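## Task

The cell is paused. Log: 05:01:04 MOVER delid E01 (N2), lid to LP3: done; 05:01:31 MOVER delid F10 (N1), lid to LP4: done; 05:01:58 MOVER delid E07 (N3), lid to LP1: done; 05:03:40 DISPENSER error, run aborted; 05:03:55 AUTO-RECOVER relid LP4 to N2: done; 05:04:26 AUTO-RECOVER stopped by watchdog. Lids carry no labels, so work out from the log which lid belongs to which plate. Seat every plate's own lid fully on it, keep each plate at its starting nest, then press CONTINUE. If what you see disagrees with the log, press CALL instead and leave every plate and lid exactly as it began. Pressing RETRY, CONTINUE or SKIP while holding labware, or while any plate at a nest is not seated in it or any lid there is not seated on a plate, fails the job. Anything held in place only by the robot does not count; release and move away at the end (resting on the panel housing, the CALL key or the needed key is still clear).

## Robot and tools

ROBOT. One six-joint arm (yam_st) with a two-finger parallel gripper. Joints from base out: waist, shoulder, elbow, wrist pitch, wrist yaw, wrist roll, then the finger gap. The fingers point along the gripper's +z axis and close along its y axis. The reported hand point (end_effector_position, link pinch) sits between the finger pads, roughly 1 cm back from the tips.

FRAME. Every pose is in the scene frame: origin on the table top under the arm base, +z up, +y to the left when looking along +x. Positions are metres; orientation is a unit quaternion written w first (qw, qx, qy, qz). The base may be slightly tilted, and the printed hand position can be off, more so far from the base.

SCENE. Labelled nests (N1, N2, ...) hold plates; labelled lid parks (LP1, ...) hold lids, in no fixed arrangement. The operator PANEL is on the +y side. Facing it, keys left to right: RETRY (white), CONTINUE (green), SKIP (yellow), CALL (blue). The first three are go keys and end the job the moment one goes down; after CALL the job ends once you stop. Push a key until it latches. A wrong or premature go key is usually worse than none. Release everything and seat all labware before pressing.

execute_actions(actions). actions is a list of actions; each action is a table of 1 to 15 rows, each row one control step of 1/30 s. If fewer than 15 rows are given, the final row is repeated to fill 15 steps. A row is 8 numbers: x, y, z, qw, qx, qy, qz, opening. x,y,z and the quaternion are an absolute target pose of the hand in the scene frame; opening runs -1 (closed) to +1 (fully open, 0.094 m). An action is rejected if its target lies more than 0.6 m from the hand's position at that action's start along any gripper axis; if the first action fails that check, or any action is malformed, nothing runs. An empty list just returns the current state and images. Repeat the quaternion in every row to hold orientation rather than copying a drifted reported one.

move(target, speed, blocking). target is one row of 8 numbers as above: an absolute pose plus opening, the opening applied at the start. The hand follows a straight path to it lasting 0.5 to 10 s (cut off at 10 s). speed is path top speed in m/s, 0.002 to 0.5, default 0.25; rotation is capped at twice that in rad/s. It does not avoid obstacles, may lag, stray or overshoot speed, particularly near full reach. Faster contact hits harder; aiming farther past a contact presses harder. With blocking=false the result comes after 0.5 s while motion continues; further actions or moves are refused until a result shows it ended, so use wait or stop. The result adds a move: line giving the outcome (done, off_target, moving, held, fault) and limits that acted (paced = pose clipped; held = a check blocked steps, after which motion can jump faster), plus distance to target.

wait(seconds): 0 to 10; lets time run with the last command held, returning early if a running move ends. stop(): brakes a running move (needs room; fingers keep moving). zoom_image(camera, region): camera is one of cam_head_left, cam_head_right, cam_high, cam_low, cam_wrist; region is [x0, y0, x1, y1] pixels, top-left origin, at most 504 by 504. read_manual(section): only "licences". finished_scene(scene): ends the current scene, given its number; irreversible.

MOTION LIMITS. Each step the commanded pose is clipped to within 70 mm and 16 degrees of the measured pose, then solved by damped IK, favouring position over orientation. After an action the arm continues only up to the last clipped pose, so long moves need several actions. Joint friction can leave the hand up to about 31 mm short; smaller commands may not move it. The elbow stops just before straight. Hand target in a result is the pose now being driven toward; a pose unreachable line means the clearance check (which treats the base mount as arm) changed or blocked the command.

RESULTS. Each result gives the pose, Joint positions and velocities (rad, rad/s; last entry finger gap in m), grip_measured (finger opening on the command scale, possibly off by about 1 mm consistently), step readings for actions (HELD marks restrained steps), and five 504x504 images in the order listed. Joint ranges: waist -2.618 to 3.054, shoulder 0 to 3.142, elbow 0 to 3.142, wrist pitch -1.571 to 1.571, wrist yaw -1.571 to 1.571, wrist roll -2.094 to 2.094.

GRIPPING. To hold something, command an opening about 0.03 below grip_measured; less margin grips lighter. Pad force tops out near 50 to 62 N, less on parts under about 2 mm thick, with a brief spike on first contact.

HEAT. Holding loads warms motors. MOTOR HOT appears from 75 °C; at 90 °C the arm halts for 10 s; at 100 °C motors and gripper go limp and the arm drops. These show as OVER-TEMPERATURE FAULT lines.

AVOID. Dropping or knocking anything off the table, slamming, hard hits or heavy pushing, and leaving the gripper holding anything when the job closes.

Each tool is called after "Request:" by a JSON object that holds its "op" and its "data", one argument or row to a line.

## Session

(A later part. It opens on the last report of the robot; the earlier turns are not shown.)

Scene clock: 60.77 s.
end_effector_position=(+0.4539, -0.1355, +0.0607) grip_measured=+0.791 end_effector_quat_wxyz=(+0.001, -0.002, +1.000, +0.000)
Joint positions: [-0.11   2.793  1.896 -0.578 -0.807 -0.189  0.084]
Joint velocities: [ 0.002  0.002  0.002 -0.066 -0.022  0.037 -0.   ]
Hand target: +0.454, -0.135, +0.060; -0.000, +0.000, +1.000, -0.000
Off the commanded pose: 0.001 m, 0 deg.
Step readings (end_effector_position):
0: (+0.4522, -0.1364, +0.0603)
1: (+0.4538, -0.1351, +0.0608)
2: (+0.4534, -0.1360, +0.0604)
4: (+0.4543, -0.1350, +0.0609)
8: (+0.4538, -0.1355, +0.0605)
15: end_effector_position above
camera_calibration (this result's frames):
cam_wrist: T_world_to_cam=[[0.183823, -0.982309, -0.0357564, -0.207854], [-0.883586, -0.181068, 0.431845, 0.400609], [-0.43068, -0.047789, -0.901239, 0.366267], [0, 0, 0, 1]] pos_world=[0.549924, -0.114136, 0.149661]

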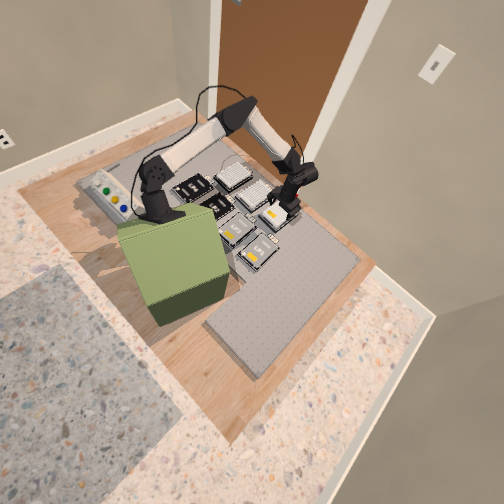

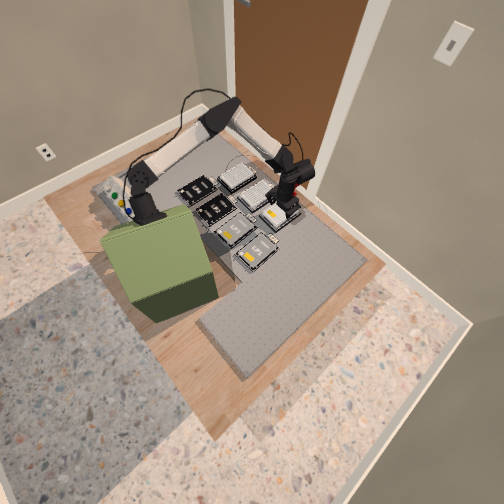

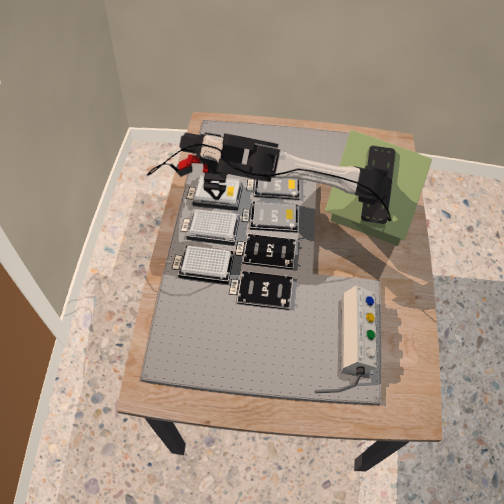

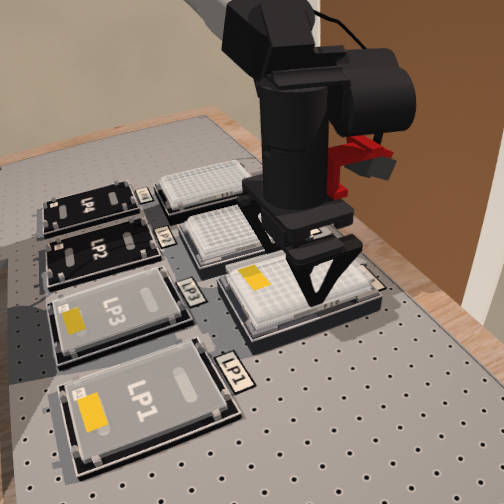

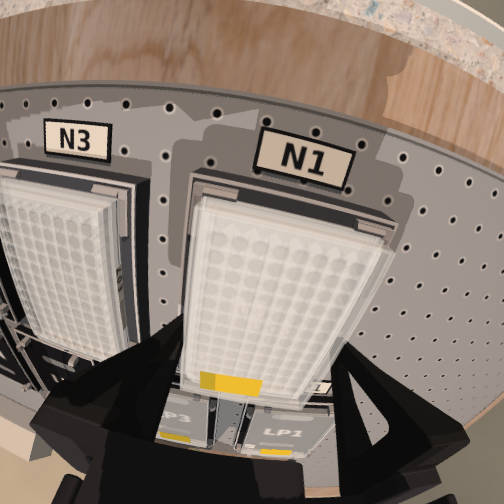

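Request:
{"op": "execute_actions", "data": {
  "actions": [
    [[0.474,-0.117,0.0595,0,0,1,0,0.76],[0.434,-0.153,0.059,0,0,1,0,0.76],[0.474,-0.117,0.0585,0,0,1,0,0.76],[0.434,-0.153,0.058,0,0,1,0,0.76],[0.474,-0.117,0.0575,0,0,1,0,0.76],[0.434,-0.153,0.057,0,0,1,0,0.76],[0.474,-0.117,0.0565,0,0,1,0,0.76],[0.434,-0.153,0.056,0,0,1,0,0.76],[0.474,-0.117,0.0555,0,0,1,0,0.76],[0.434,-0.153,0.055,0,0,1,0,0.76],[0.474,-0.117,0.0545,0,0,1,0,0.76],[0.434,-0.153,0.054,0,0,1,0,0.76],[0.474,-0.117,0.0535,0,0,1,0,0.76],[0.434,-0.153,0.053,0,0,1,0,0.76],[0.454,-0.135,0.053,0,0,1,0,0.76]]
  ]
}}

Request:
{"op": "zoom_image", "data": {
  "camera": "cam_low",
  "region": [200, 230, 400, 350]
}}

Scene clock: 61.97 s.
end_effector_position=(+0.4533, -0.1356, +0.0565) grip_measured=+0.791 end_effector_quat_wxyz=(+0.001, -0.000, +1.000, +0.001)
Joint positions: [-0.104  2.801  1.897 -0.568 -0.807 -0.179  0.084]
Joint velocities: [-0.007 -0.002 -0.002 -0.007 -0.081  0.007 -0.001]
Hand target: +0.454, -0.135, +0.053; +0.000, -0.000, +1.000, +0.000
Off the commanded pose: 0.004 m, 0 deg.
Step readings (end_effector_position):
0: (+0.4539, -0.1355, +0.0607)
1: (+0.4552, -0.1344, +0.0612)
2: (+0.4545, -0.1353, +0.0608)
4: (+0.4544, -0.1349, +0.0606)
8: (+0.4540, -0.1355, +0.0590)
15: end_effector_position above
camera_calibration (this result's frames):
cam_wrist: T_world_to_cam=[[0.180331, -0.9829, -0.0372618, -0.206435], [-0.883546, -0.178517, 0.432987, 0.402102], [-0.432234, -0.0451582, -0.90063, 0.363279], [0, 0, 0, 1]] pos_world=[0.549524, -0.114718, 0.145383]

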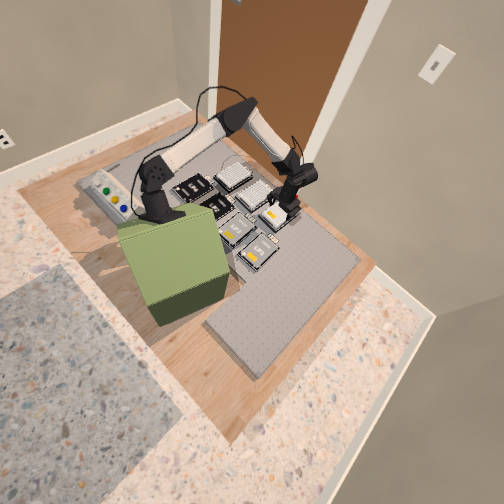

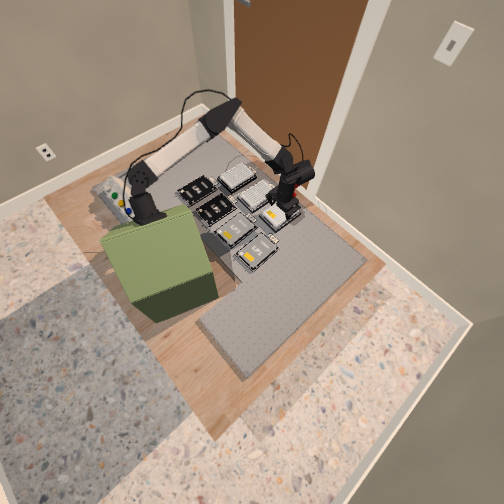

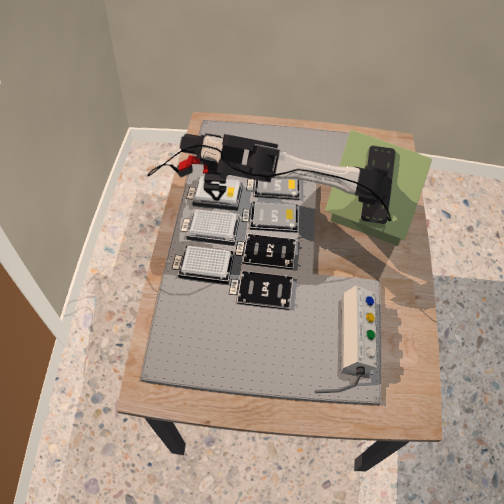

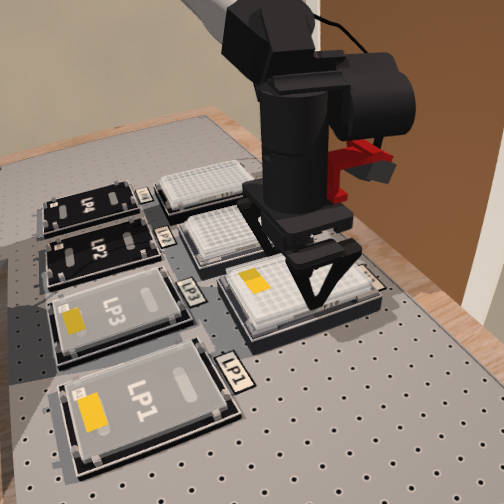

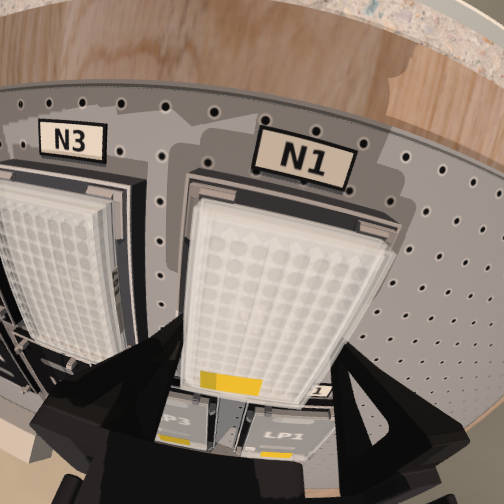

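Region (200, 230, 400, 350) of cam_low's 504x504 image, scaled by 2.520, with more detail than that image has; it fills the top 302 rows of this view, and the rest is white.

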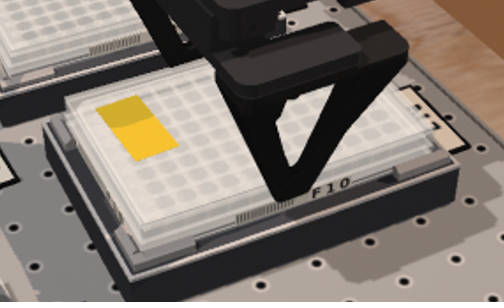

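Request:
{"op": "execute_actions", "data": {
  "actions": [
    [[0.474,-0.117,0.0525,0,0,1,0,0.76],[0.434,-0.153,0.052,0,0,1,0,0.76],[0.474,-0.117,0.0515,0,0,1,0,0.76],[0.434,-0.153,0.051,0,0,1,0,0.76],[0.474,-0.117,0.0505,0,0,1,0,0.76],[0.434,-0.153,0.050,0,0,1,0,0.76],[0.474,-0.117,0.0495,0,0,1,0,0.76],[0.434,-0.153,0.049,0,0,1,0,0.76],[0.474,-0.117,0.049,0,0,1,0,0.76],[0.434,-0.153,0.049,0,0,1,0,0.76],[0.474,-0.117,0.049,0,0,1,0,0.76],[0.434,-0.153,0.049,0,0,1,0,0.76],[0.474,-0.117,0.049,0,0,1,0,0.76],[0.434,-0.153,0.049,0,0,1,0,0.76],[0.454,-0.135,0.049,0,0,1,0,0.76]]
  ]
}}

Scene clock: 63.90 s.
end_effector_position=(+0.4535, -0.1355, +0.0563) grip_measured=+0.791 end_effector_quat_wxyz=(+0.001, +0.001, +1.000, +0.001)
Joint positions: [-0.104  2.802  1.899 -0.569 -0.808 -0.176  0.084]
Joint velocities: [-0.002 -0.007  0.002  0.066 -0.066 -0.037 -0.   ]
Hand target: +0.454, -0.135, +0.049; -0.000, -0.000, +1.000, -0.000
Off the commanded pose: 0.007 m, 0 deg.
Step readings (end_effector_position):
0: (+0.4535, -0.1355, +0.0565)
1: (+0.4553, -0.1343, +0.0572)
2: (+0.4531, -0.1356, +0.0565)
4: (+0.4531, -0.1357, +0.0563)
8: (+0.4531, -0.1360, +0.0562)
15: end_effector_position above
camera_calibration (this result's frames):
cam_wrist: T_world_to_cam=[[0.17796, -0.983299, -0.0381114, -0.205288], [-0.883916, -0.176754, 0.432955, 0.402796], [-0.432461, -0.0433612, -0.90061, 0.363495], [0, 0, 0, 1]] pos_world=[0.549768, -0.114902, 0.14515]

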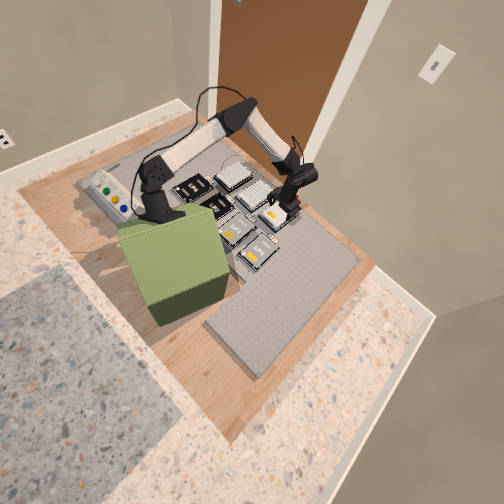

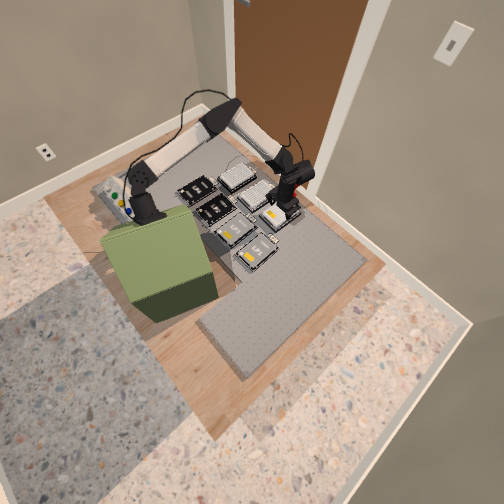

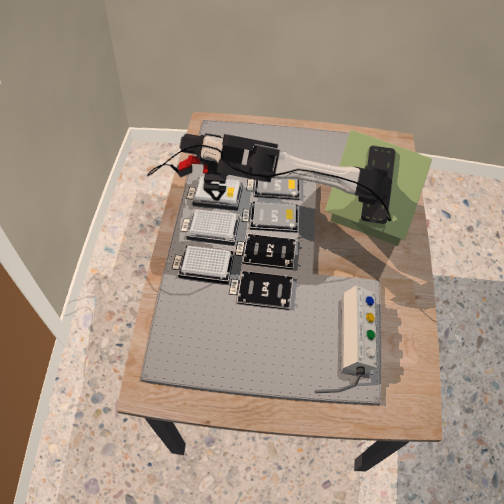

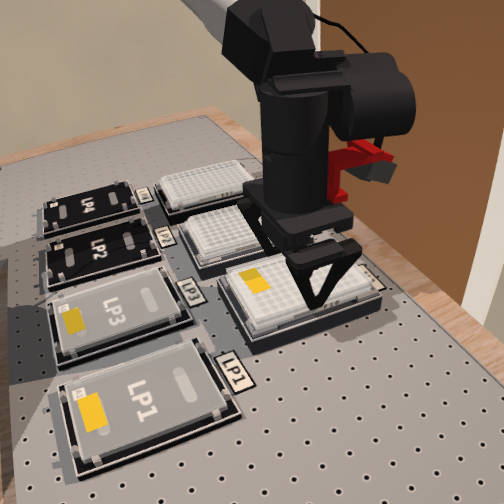

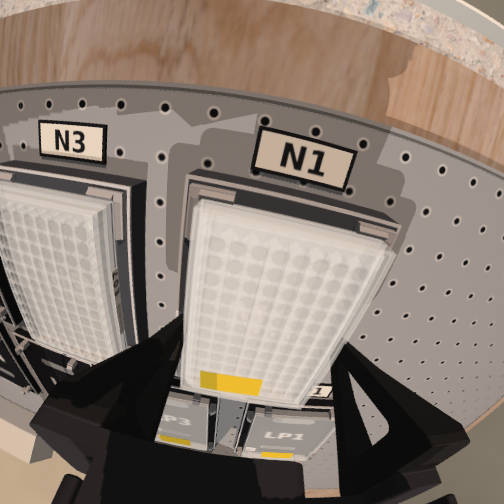

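Request:
{"op": "zoom_image", "data": {
  "camera": "cam_low",
  "region": [200, 220, 400, 360]
}}

Region (200, 220, 400, 360) of cam_low's 504x504 image, scaled by 2.520, with more detail than that image has; it fills the top 353 rows of this view, and the rest is white.

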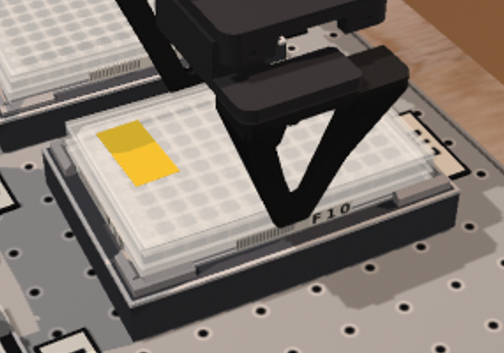

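Request:
{"op": "execute_actions", "data": {
  "actions": [
    [[0.4535,-0.1355,0.056,0,0,1,0,0.8],[0.4535,-0.1355,0.056,0,0,1,0,0.84],[0.4535,-0.1355,0.056,0,0,1,0,0.88],[0.4535,-0.1355,0.056,0,0,1,0,0.92],[0.4535,-0.1355,0.056,0,0,1,0,1]],
    [[0.4735,-0.1175,0.060,0,0,1,0,1],[0.4335,-0.1535,0.063,0,0,1,0,1],[0.4735,-0.1175,0.066,0,0,1,0,1],[0.4335,-0.1535,0.069,0,0,1,0,1],[0.4735,-0.1175,0.072,0,0,1,0,1],[0.4335,-0.1535,0.075,0,0,1,0,1],[0.4735,-0.1175,0.078,0,0,1,0,1],[0.4335,-0.1535,0.081,0,0,1,0,1],[0.4735,-0.1175,0.084,0,0,1,0,1],[0.4335,-0.1535,0.087,0,0,1,0,1],[0.4535,-0.1355,0.090,0,0,1,0,1],[0.4535,-0.1355,0.095,0,0,1,0,1],[0.4535,-0.1355,0.10,0,0,1,0,1],[0.4535,-0.1355,0.105,0,0,1,0,1],[0.4535,-0.1355,0.11,0,0,1,0,1]]
  ]
}}

Request:
{"op": "zoom_image", "data": {
  "camera": "cam_low",
  "region": [120, 140, 420, 370]
}}

Scene clock: 65.63 s.
end_effector_position=(+0.4516, -0.1392, +0.0896) grip_measured=+1.000 end_effector_quat_wxyz=(+0.001, +0.004, +1.000, +0.000)
Joint positions: [-0.16   2.753  1.891 -0.667 -0.811 -0.25   0.094]
Joint velocities: [-0.183 -0.198 -0.012 -0.432 -0.051 -0.227  0.   ]
Hand target: +0.454, -0.136, +0.109; +0.002, +0.000, +1.000, -0.000
Off the commanded pose: 0.021 m, 0 deg.
Step readings (end_effector_position; steps 1 to 15: 1st action; 16 to 30: 2nd action):
0: (+0.4538, -0.1353, +0.0563)
1: (+0.4538, -0.1353, +0.0563)
2: (+0.4538, -0.1353, +0.0563)
4: (+0.4538, -0.1343, +0.0563)
8: (+0.4540, -0.1341, +0.0565)
15: (+0.4539, -0.1343, +0.0565)
16: (+0.4548, -0.1335, +0.0571)
17: (+0.4537, -0.1346, +0.0572)
19: (+0.4538, -0.1346, +0.0599)
23: (+0.4523, -0.1364, +0.0675)
30: end_effector_position above
camera_calibration (this result's frames):
cam_wrist: T_world_to_cam=[[0.17183, -0.984454, -0.036393, -0.204916], [-0.885433, -0.170529, 0.432352, 0.387606], [-0.431837, -0.0420674, -0.90097, 0.392423], [0, 0, 0, 1]] pos_world=[0.547872, -0.119124, 0.178521]

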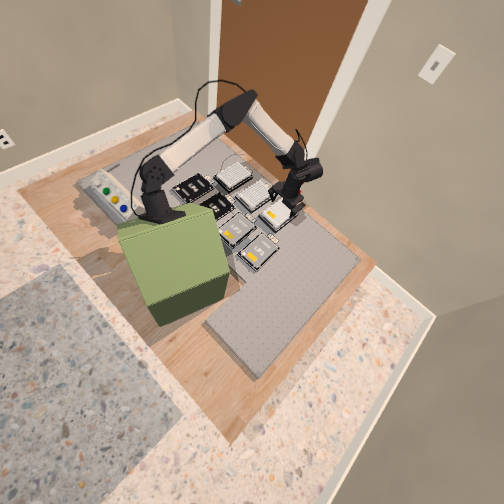

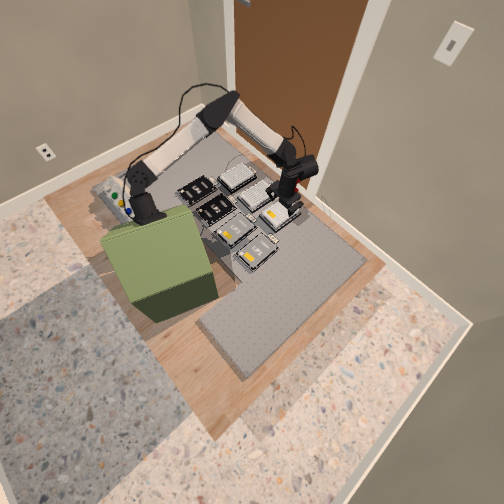

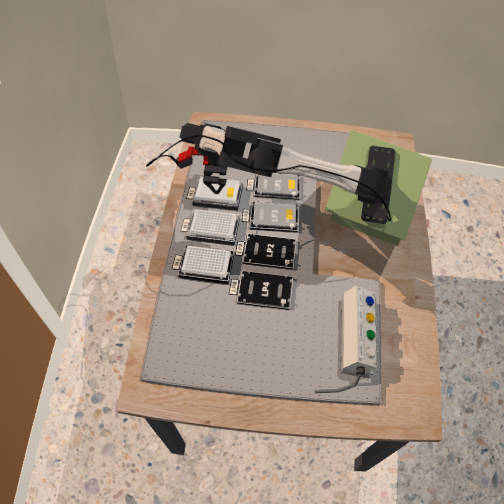

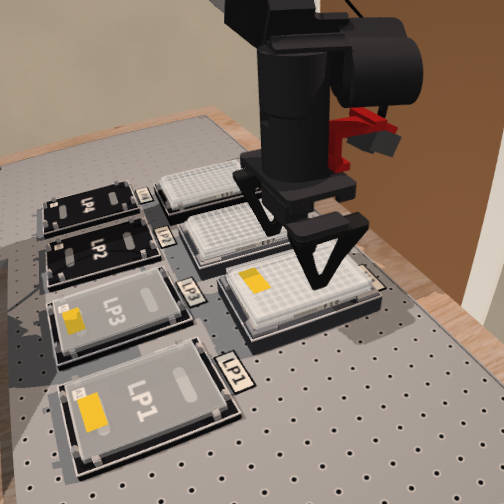

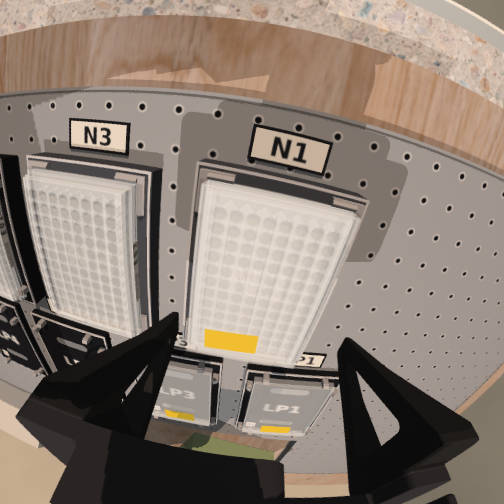

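Region (120, 140, 420, 370) of cam_low's 504x504 image, scaled by 1.680, with more detail than that image has; it fills the top 386 rows of this view, and the rest is white.

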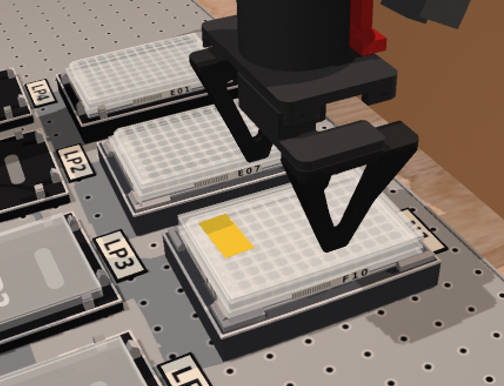

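Request:
{"op": "move", "data": {
  "target": [0.278,-0.065,0.11,0,0,1,0,1],
  "speed": 0.25
}}

Scene clock: 67.90 s.
end_effector_position=(+0.2854, -0.0706, +0.1108) grip_measured=+1.000 end_effector_quat_wxyz=(+0.004, +0.002, +1.000, -0.000)
Joint positions: [-0.157  2.239  0.856 -0.134 -0.811 -0.244  0.094]
Joint velocities: [ 0.002 -0.007 -0.002  0.051  0.022  0.007  0.   ]
Hand target: +0.279, -0.065, +0.109; -0.000, -0.000, +1.000, +0.000
Off the commanded pose: 0.009 m, 0 deg.
move: done
camera_calibration (this result's frames):
cam_wrist: T_world_to_cam=[[0.175867, -0.983821, -0.0341554, -0.109422], [-0.887139, -0.173431, 0.427674, 0.243784], [-0.426679, -0.044913, -0.903287, 0.341192], [0, 0, 0, 1]] pos_world=[0.381093, -0.0500476, 0.200197]

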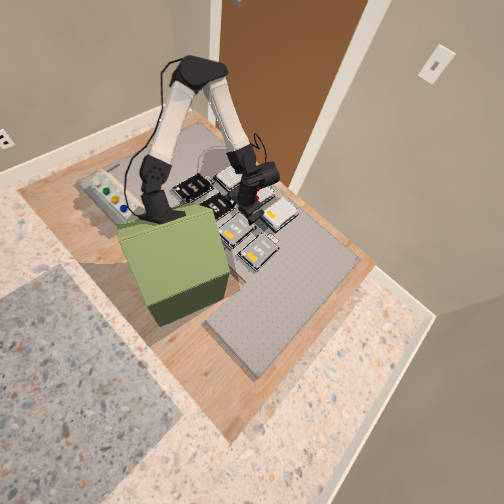

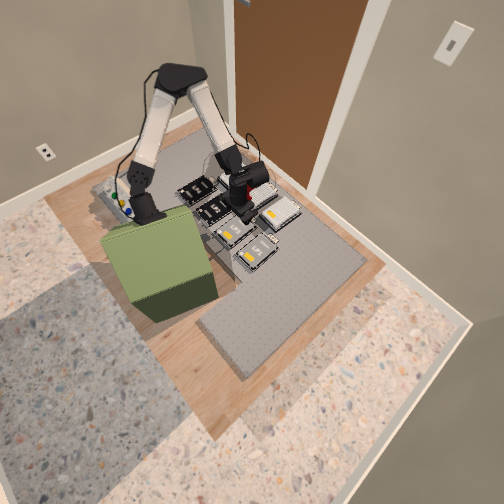

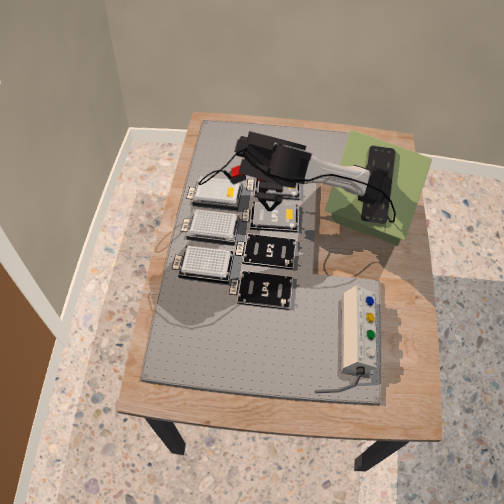

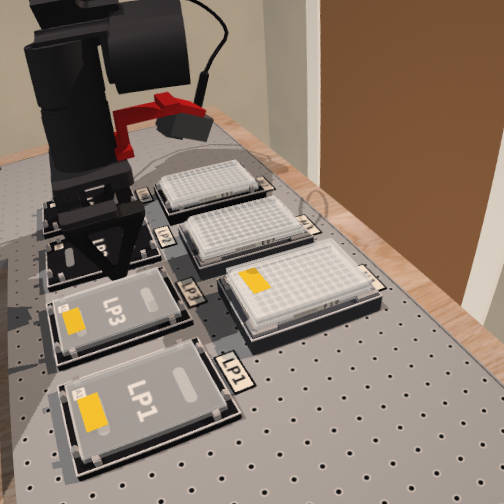

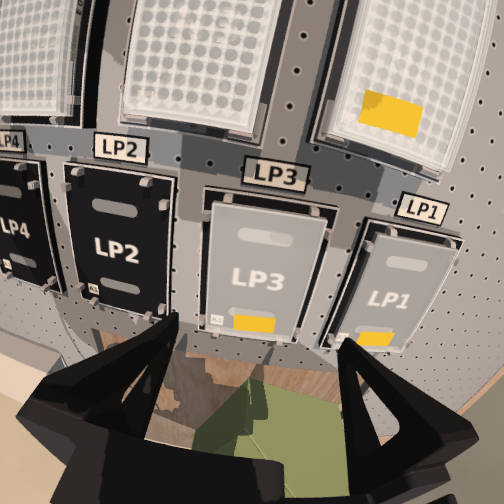

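Request:
{"op": "zoom_image", "data": {
  "camera": "cam_low",
  "region": [200, 220, 400, 360]
}}

Request:
{"op": "zoom_image", "data": {
  "camera": "cam_wrist",
  "region": [170, 170, 470, 380]
}}

Region (200, 220, 400, 360) of cam_low's 504x504 image, scaled by 2.520, with more detail than that image has; it fills the top 353 rows of this view, and the rest is white.

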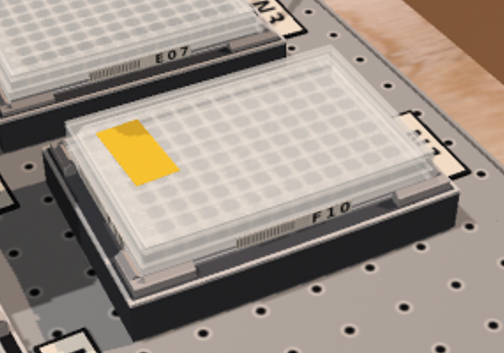

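Region (170, 170, 470, 380) of cam_wrist's 504x504 image, scaled by 1.680, with more detail than that image has; it fills the top 353 rows of this view, and the rest is white.

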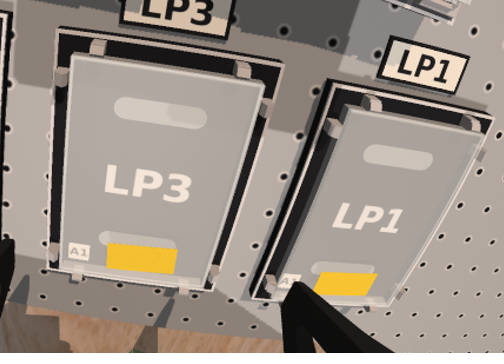

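Request:
{"op": "zoom_image", "data": {
  "camera": "cam_low",
  "region": [30, 250, 230, 400]
}}

Region (30, 250, 230, 400) of cam_low's 504x504 image, scaled by 2.520, with more detail than that image has; it fills the top 378 rows of this view, and the rest is white.

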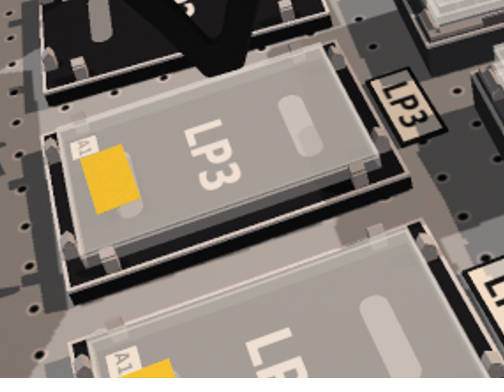

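Request:
{"op": "execute_actions", "data": {
  "actions": [
    [[0.290,-0.050,0.107,0,0,1,0,1],[0.249,-0.086,0.103,0,0,1,0,1],[0.288,-0.050,0.099,0,0,1,0,1],[0.248,-0.086,0.095,0,0,1,0,1],[0.288,-0.050,0.091,0,0,1,0,1],[0.248,-0.086,0.087,0,0,1,0,1],[0.288,-0.050,0.083,0,0,1,0,1],[0.248,-0.086,0.079,0,0,1,0,1],[0.288,-0.050,0.075,0,0,1,0,1],[0.248,-0.086,0.071,0,0,1,0,1],[0.288,-0.050,0.067,0,0,1,0,1],[0.248,-0.086,0.063,0,0,1,0,1],[0.288,-0.050,0.059,0,0,1,0,1],[0.248,-0.086,0.055,0,0,1,0,1],[0.288,-0.050,0.051,0,0,1,0,1]],
    [[0.248,-0.086,0.048,0,0,1,0,1],[0.288,-0.050,0.046,0,0,1,0,1],[0.248,-0.086,0.045,0,0,1,0,1],[0.288,-0.050,0.045,0,0,1,0,1],[0.248,-0.086,0.045,0,0,1,0,1],[0.288,-0.050,0.045,0,0,1,0,1],[0.248,-0.086,0.045,0,0,1,0,1],[0.288,-0.050,0.045,0,0,1,0,1],[0.248,-0.086,0.045,0,0,1,0,1],[0.288,-0.050,0.045,0,0,1,0,1],[0.248,-0.086,0.045,0,0,1,0,1],[0.288,-0.050,0.045,0,0,1,0,1],[0.248,-0.086,0.045,0,0,1,0,1],[0.288,-0.050,0.045,0,0,1,0,1],[0.268,-0.068,0.045,0,0,1,0,1]]
  ]
}}

Scene clock: 73.67 s.
end_effector_position=(+0.2661, -0.0678, +0.0458) grip_measured=+1.000 end_effector_quat_wxyz=(-0.006, +0.005, +1.000, +0.001)
Joint positions: [ 0.006  2.408  0.803  0.228 -0.79  -0.024  0.094]
Joint velocities: [ 0.085  0.007  0.017  0.11  -0.007 -0.037  0.   ]
Hand target: +0.268, -0.068, +0.045; -0.000, +0.000, +1.000, -0.000
Off the commanded pose: 0.002 m, 1 deg.
Step readings (end_effector_position; steps 1 to 15: 1st action; 16 to 30: 2nd action):
0: (+0.2858, -0.0707, +0.1108)
1: (+0.2863, -0.0695, +0.1104)
2: (+0.2853, -0.0692, +0.1097)
4: (+0.2825, -0.0691, +0.1071)
8: (+0.2760, -0.0674, +0.0957)
15: (+0.2639, -0.0655, +0.0663)
16: (+0.2620, -0.0658, +0.0622)
17: (+0.2623, -0.0656, +0.0588)
19: (+0.2619, -0.0657, +0.0535)
23: (+0.2649, -0.0669, +0.0490)
30: end_effector_position above
camera_calibration (this result's frames):
cam_wrist: T_world_to_cam=[[0.168977, -0.984845, -0.0390841, -0.103509], [-0.879821, -0.168594, 0.444399, 0.252598], [-0.444253, -0.0407061, -0.894976, 0.279042], [0, 0, 0, 1]] pos_world=[0.363698, -0.0479951, 0.133436]

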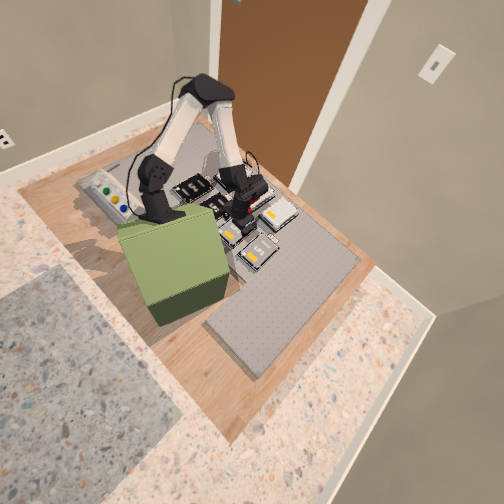

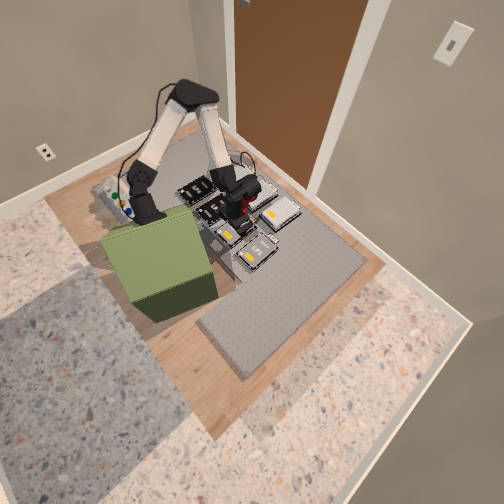

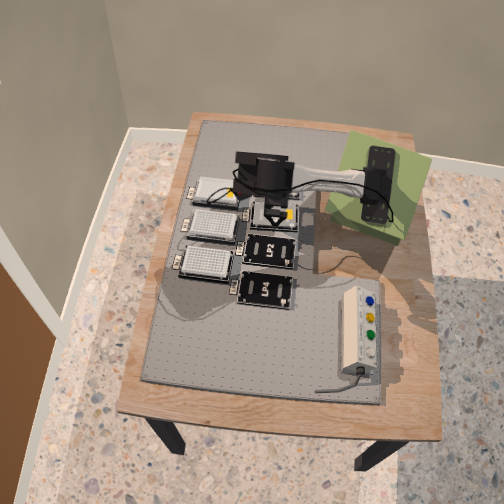

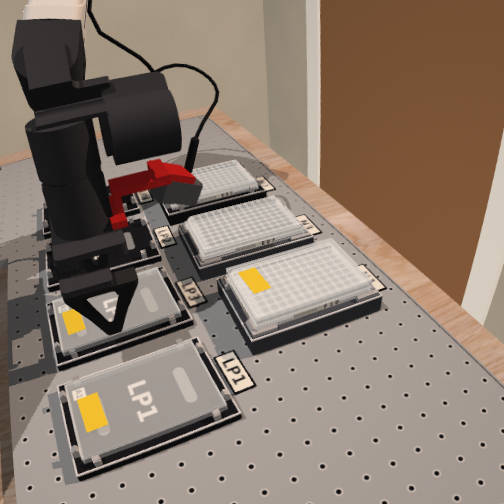

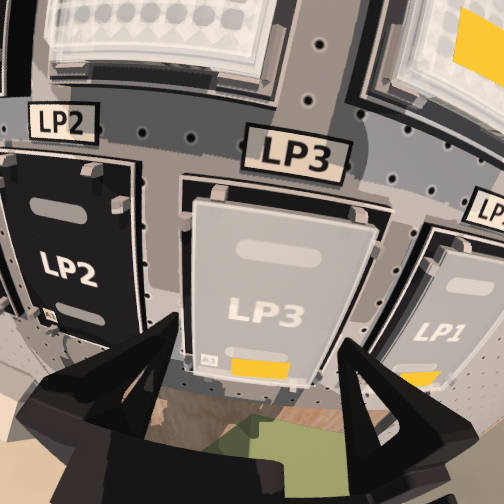

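Request:
{"op": "zoom_image", "data": {
  "camera": "cam_wrist",
  "region": [160, 170, 410, 410]
}}

Region (160, 170, 410, 410) of cam_wrist's 504x504 image, scaled by 2.016, with more detail than that image has; it fills the top 484 rows of this view, and the rest is white.

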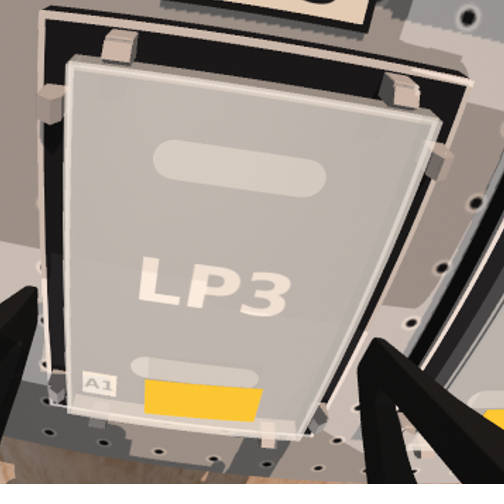

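Request:
{"op": "execute_actions", "data": {
  "actions": [
    [[0.247,-0.086,0.044,0,0,1,0,1],[0.287,-0.050,0.043,0,0,1,0,1],[0.247,-0.086,0.042,0,0,1,0,1],[0.287,-0.050,0.041,0,0,1,0,1],[0.247,-0.086,0.040,0,0,1,0,1],[0.287,-0.050,0.039,0,0,1,0,1],[0.247,-0.086,0.039,0,0,1,0,1],[0.287,-0.050,0.039,0,0,1,0,1],[0.247,-0.086,0.039,0,0,1,0,1],[0.287,-0.050,0.039,0,0,1,0,1],[0.247,-0.086,0.039,0,0,1,0,1],[0.287,-0.050,0.039,0,0,1,0,1],[0.247,-0.086,0.039,0,0,1,0,1],[0.287,-0.050,0.039,0,0,1,0,1],[0.267,-0.068,0.039,0,0,1,0,1]]
  ]
}}

Request:
{"op": "zoom_image", "data": {
  "camera": "cam_wrist",
  "region": [140, 170, 420, 420]
}}

Request:
{"op": "zoom_image", "data": {
  "camera": "cam_low",
  "region": [30, 230, 230, 400]
}}

Scene clock: 80.20 s.
end_effector_position=(+0.2666, -0.0680, +0.0397) grip_measured=+1.000 end_effector_quat_wxyz=(-0.002, +0.004, +1.000, -0.000)
Joint positions: [ 0.022  2.427  0.801  0.275 -0.785  0.003  0.094]
Joint velocities: [ 0.051 -0.007  0.002  0.11  -0.037 -0.022  0.   ]
Hand target: +0.267, -0.068, +0.039; -0.000, -0.000, +1.000, +0.000
Off the commanded pose: 0.001 m, 0 deg.
Step readings (end_effector_position):
0: (+0.2687, -0.0677, +0.0457)
1: (+0.2687, -0.0689, +0.0455)
2: (+0.2685, -0.0693, +0.0454)
4: (+0.2671, -0.0693, +0.0443)
8: (+0.2664, -0.0693, +0.0414)
15: end_effector_position above
camera_calibration (this result's frames):
cam_wrist: T_world_to_cam=[[0.17198, -0.984418, -0.036675, -0.104828], [-0.882755, -0.170529, 0.437794, 0.256693], [-0.437227, -0.0429167, -0.898327, 0.271852], [0, 0, 0, 1]] pos_world=[0.363486, -0.0477544, 0.127988]

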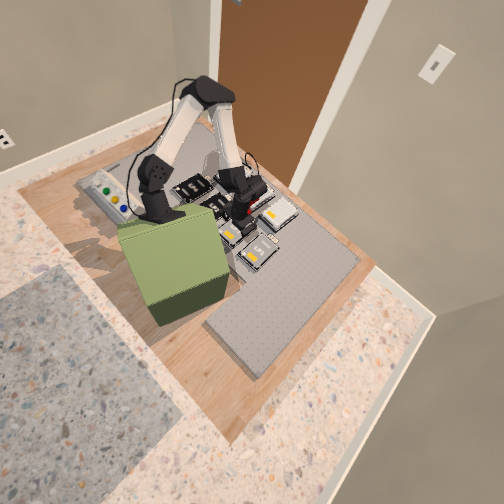

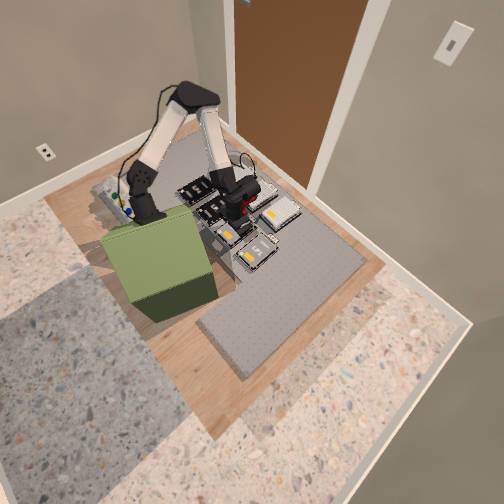

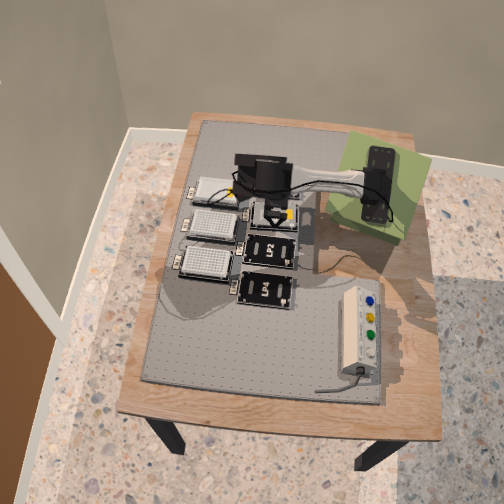

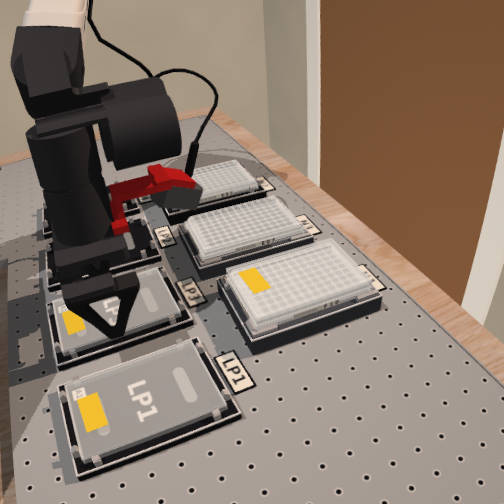

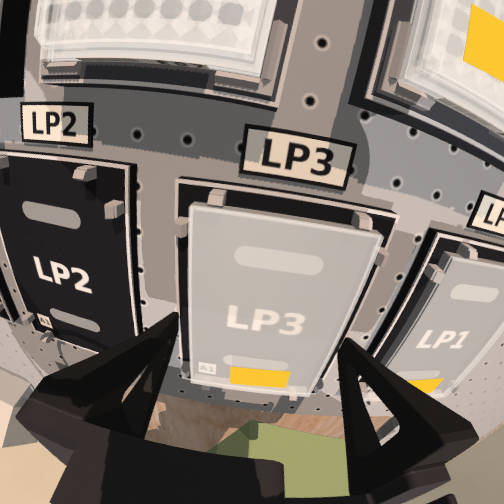

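Region (140, 170, 420, 420) of cam_wrist's 504x504 image, scaled by 1.800, with more detail than that image has; it fills the top 450 rows of this view, and the rest is white.

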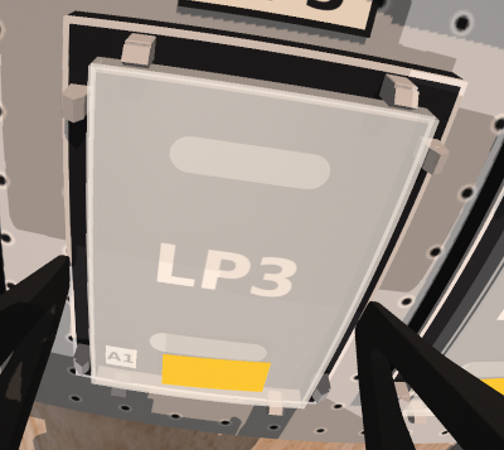

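Region (30, 230, 230, 400) of cam_low's 504x504 image, scaled by 2.520, with more detail than that image has; it fills the top 428 rows of this view, and the rest is white.

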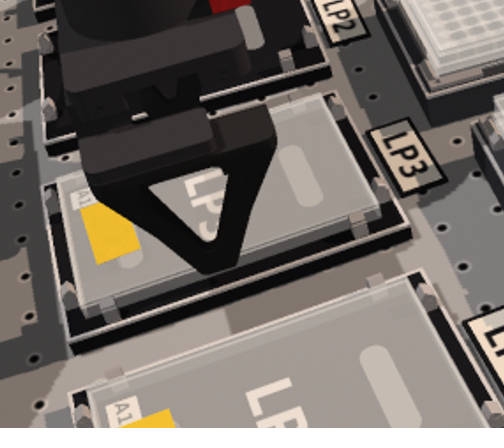

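Request:
{"op": "zoom_image", "data": {
  "camera": "cam_high",
  "region": [165, 170, 325, 320]
}}

Region (165, 170, 325, 320) of cam_high's 504x504 image, scaled by 3.150, with more detail than that image has; it fills the top 472 rows of this view, and the rest is white.

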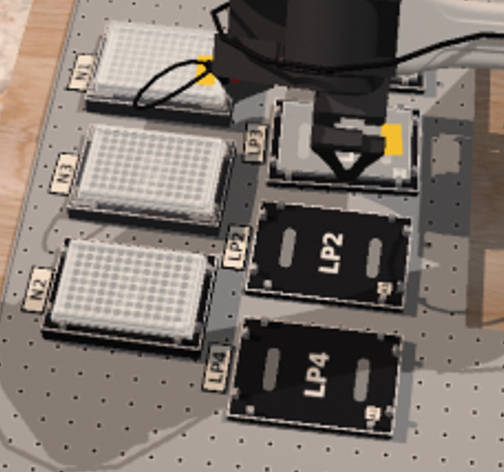

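Request:
{"op": "execute_actions", "data": {
  "actions": [
    [[0.247,-0.086,0.0385,0,0,1,0,1],[0.287,-0.050,0.038,0,0,1,0,1],[0.247,-0.086,0.0375,0,0,1,0,1],[0.287,-0.050,0.037,0,0,1,0,1],[0.247,-0.086,0.037,0,0,1,0,1],[0.287,-0.050,0.037,0,0,1,0,1],[0.247,-0.086,0.037,0,0,1,0,1],[0.287,-0.050,0.037,0,0,1,0,1],[0.247,-0.086,0.037,0,0,1,0,1],[0.287,-0.050,0.037,0,0,1,0,1],[0.267,-0.068,0.037,0,0,1,0,1]],
    [[0.267,-0.068,0.037,0,0,1,0,0.95],[0.267,-0.068,0.037,0,0,1,0,0.92],[0.267,-0.068,0.037,0,0,1,0,0.89],[0.267,-0.068,0.037,0,0,1,0,0.86],[0.267,-0.068,0.037,0,0,1,0,0.84],[0.267,-0.068,0.037,0,0,1,0,0.82],[0.267,-0.068,0.037,0,0,1,0,0.80],[0.267,-0.068,0.037,0,0,1,0,0.79],[0.267,-0.068,0.037,0,0,1,0,0.78],[0.267,-0.068,0.037,0,0,1,0,0.77],[0.267,-0.068,0.037,0,0,1,0,0.76]]
  ]
}}

Request:
{"op": "zoom_image", "data": {
  "camera": "cam_low",
  "region": [30, 230, 230, 400]
}}

Scene clock: 85.73 s.
end_effector_position=(+0.2680, -0.0679, +0.0377) grip_measured=+0.777 end_effector_quat_wxyz=(+0.001, +0.002, +1.000, -0.000)
Joint positions: [ 0.027  2.432  0.802  0.291 -0.783  0.011  0.083]
Joint velocities: [ 0.007  0.007 -0.017 -0.051  0.007  0.022 -0.   ]
Hand target: +0.267, -0.068, +0.037; -0.000, +0.000, +1.000, +0.000
Off the commanded pose: 0.001 m, 0 deg.
Step readings (end_effector_position; steps 1 to 15: 1st action; 16 to 30: 2nd action):
0: (+0.2675, -0.0679, +0.0396)
1: (+0.2676, -0.0690, +0.0395)
2: (+0.2679, -0.0694, +0.0394)
4: (+0.2674, -0.0693, +0.0390)
8: (+0.2676, -0.0686, +0.0381)
15: (+0.2680, -0.0679, +0.0377)
16: (+0.2680, -0.0679, +0.0377)
17: (+0.2680, -0.0679, +0.0377)
19: (+0.2680, -0.0679, +0.0377)
23: (+0.2680, -0.0679, +0.0377)
30: end_effector_position above
camera_calibration (this result's frames):
cam_wrist: T_world_to_cam=[[0.176013, -0.983761, -0.0351249, -0.10613], [-0.884243, -0.173686, 0.433529, 0.259091], [-0.43259, -0.0452478, -0.900455, 0.269406], [0, 0, 0, 1]] pos_world=[0.364321, -0.0472161, 0.126536]

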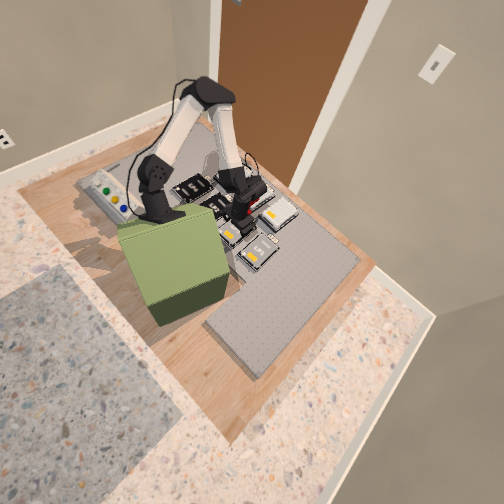

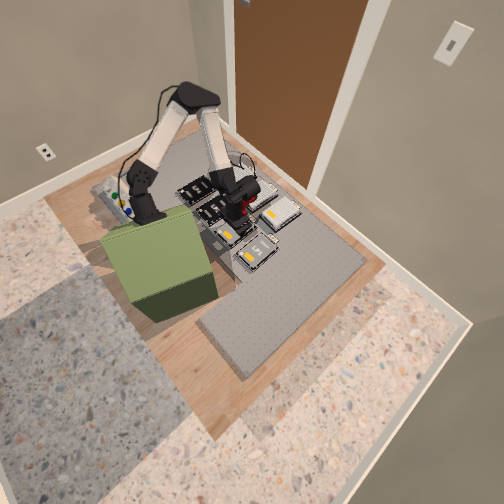

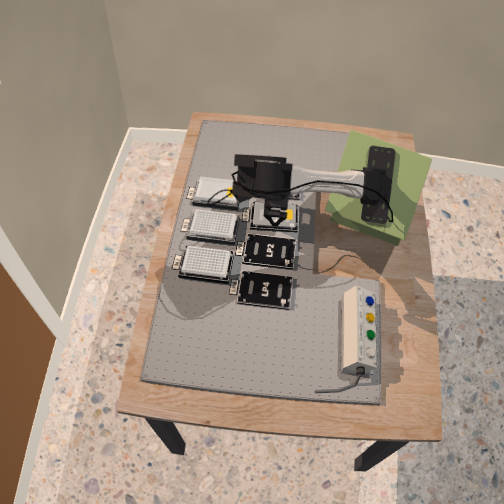

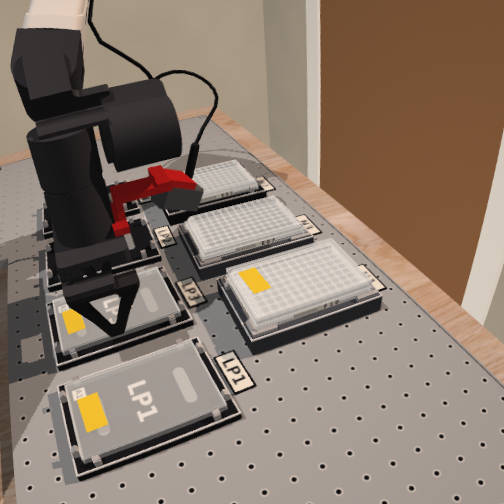

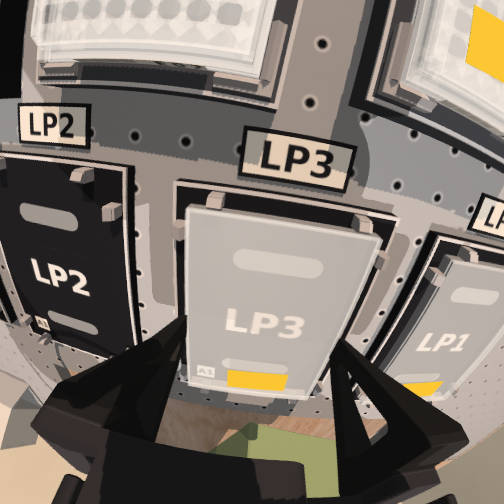

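Region (30, 230, 230, 400) of cam_low's 504x504 image, scaled by 2.520, with more detail than that image has; it fills the top 428 rows of this view, and the rest is white.

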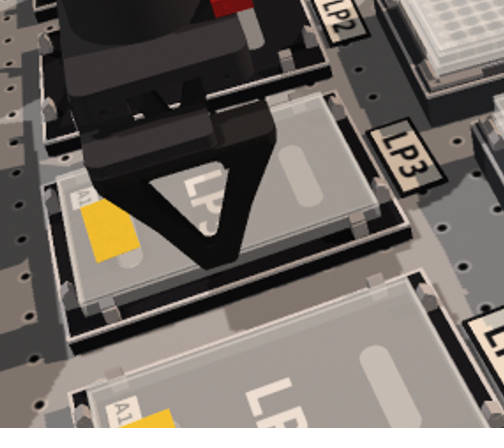

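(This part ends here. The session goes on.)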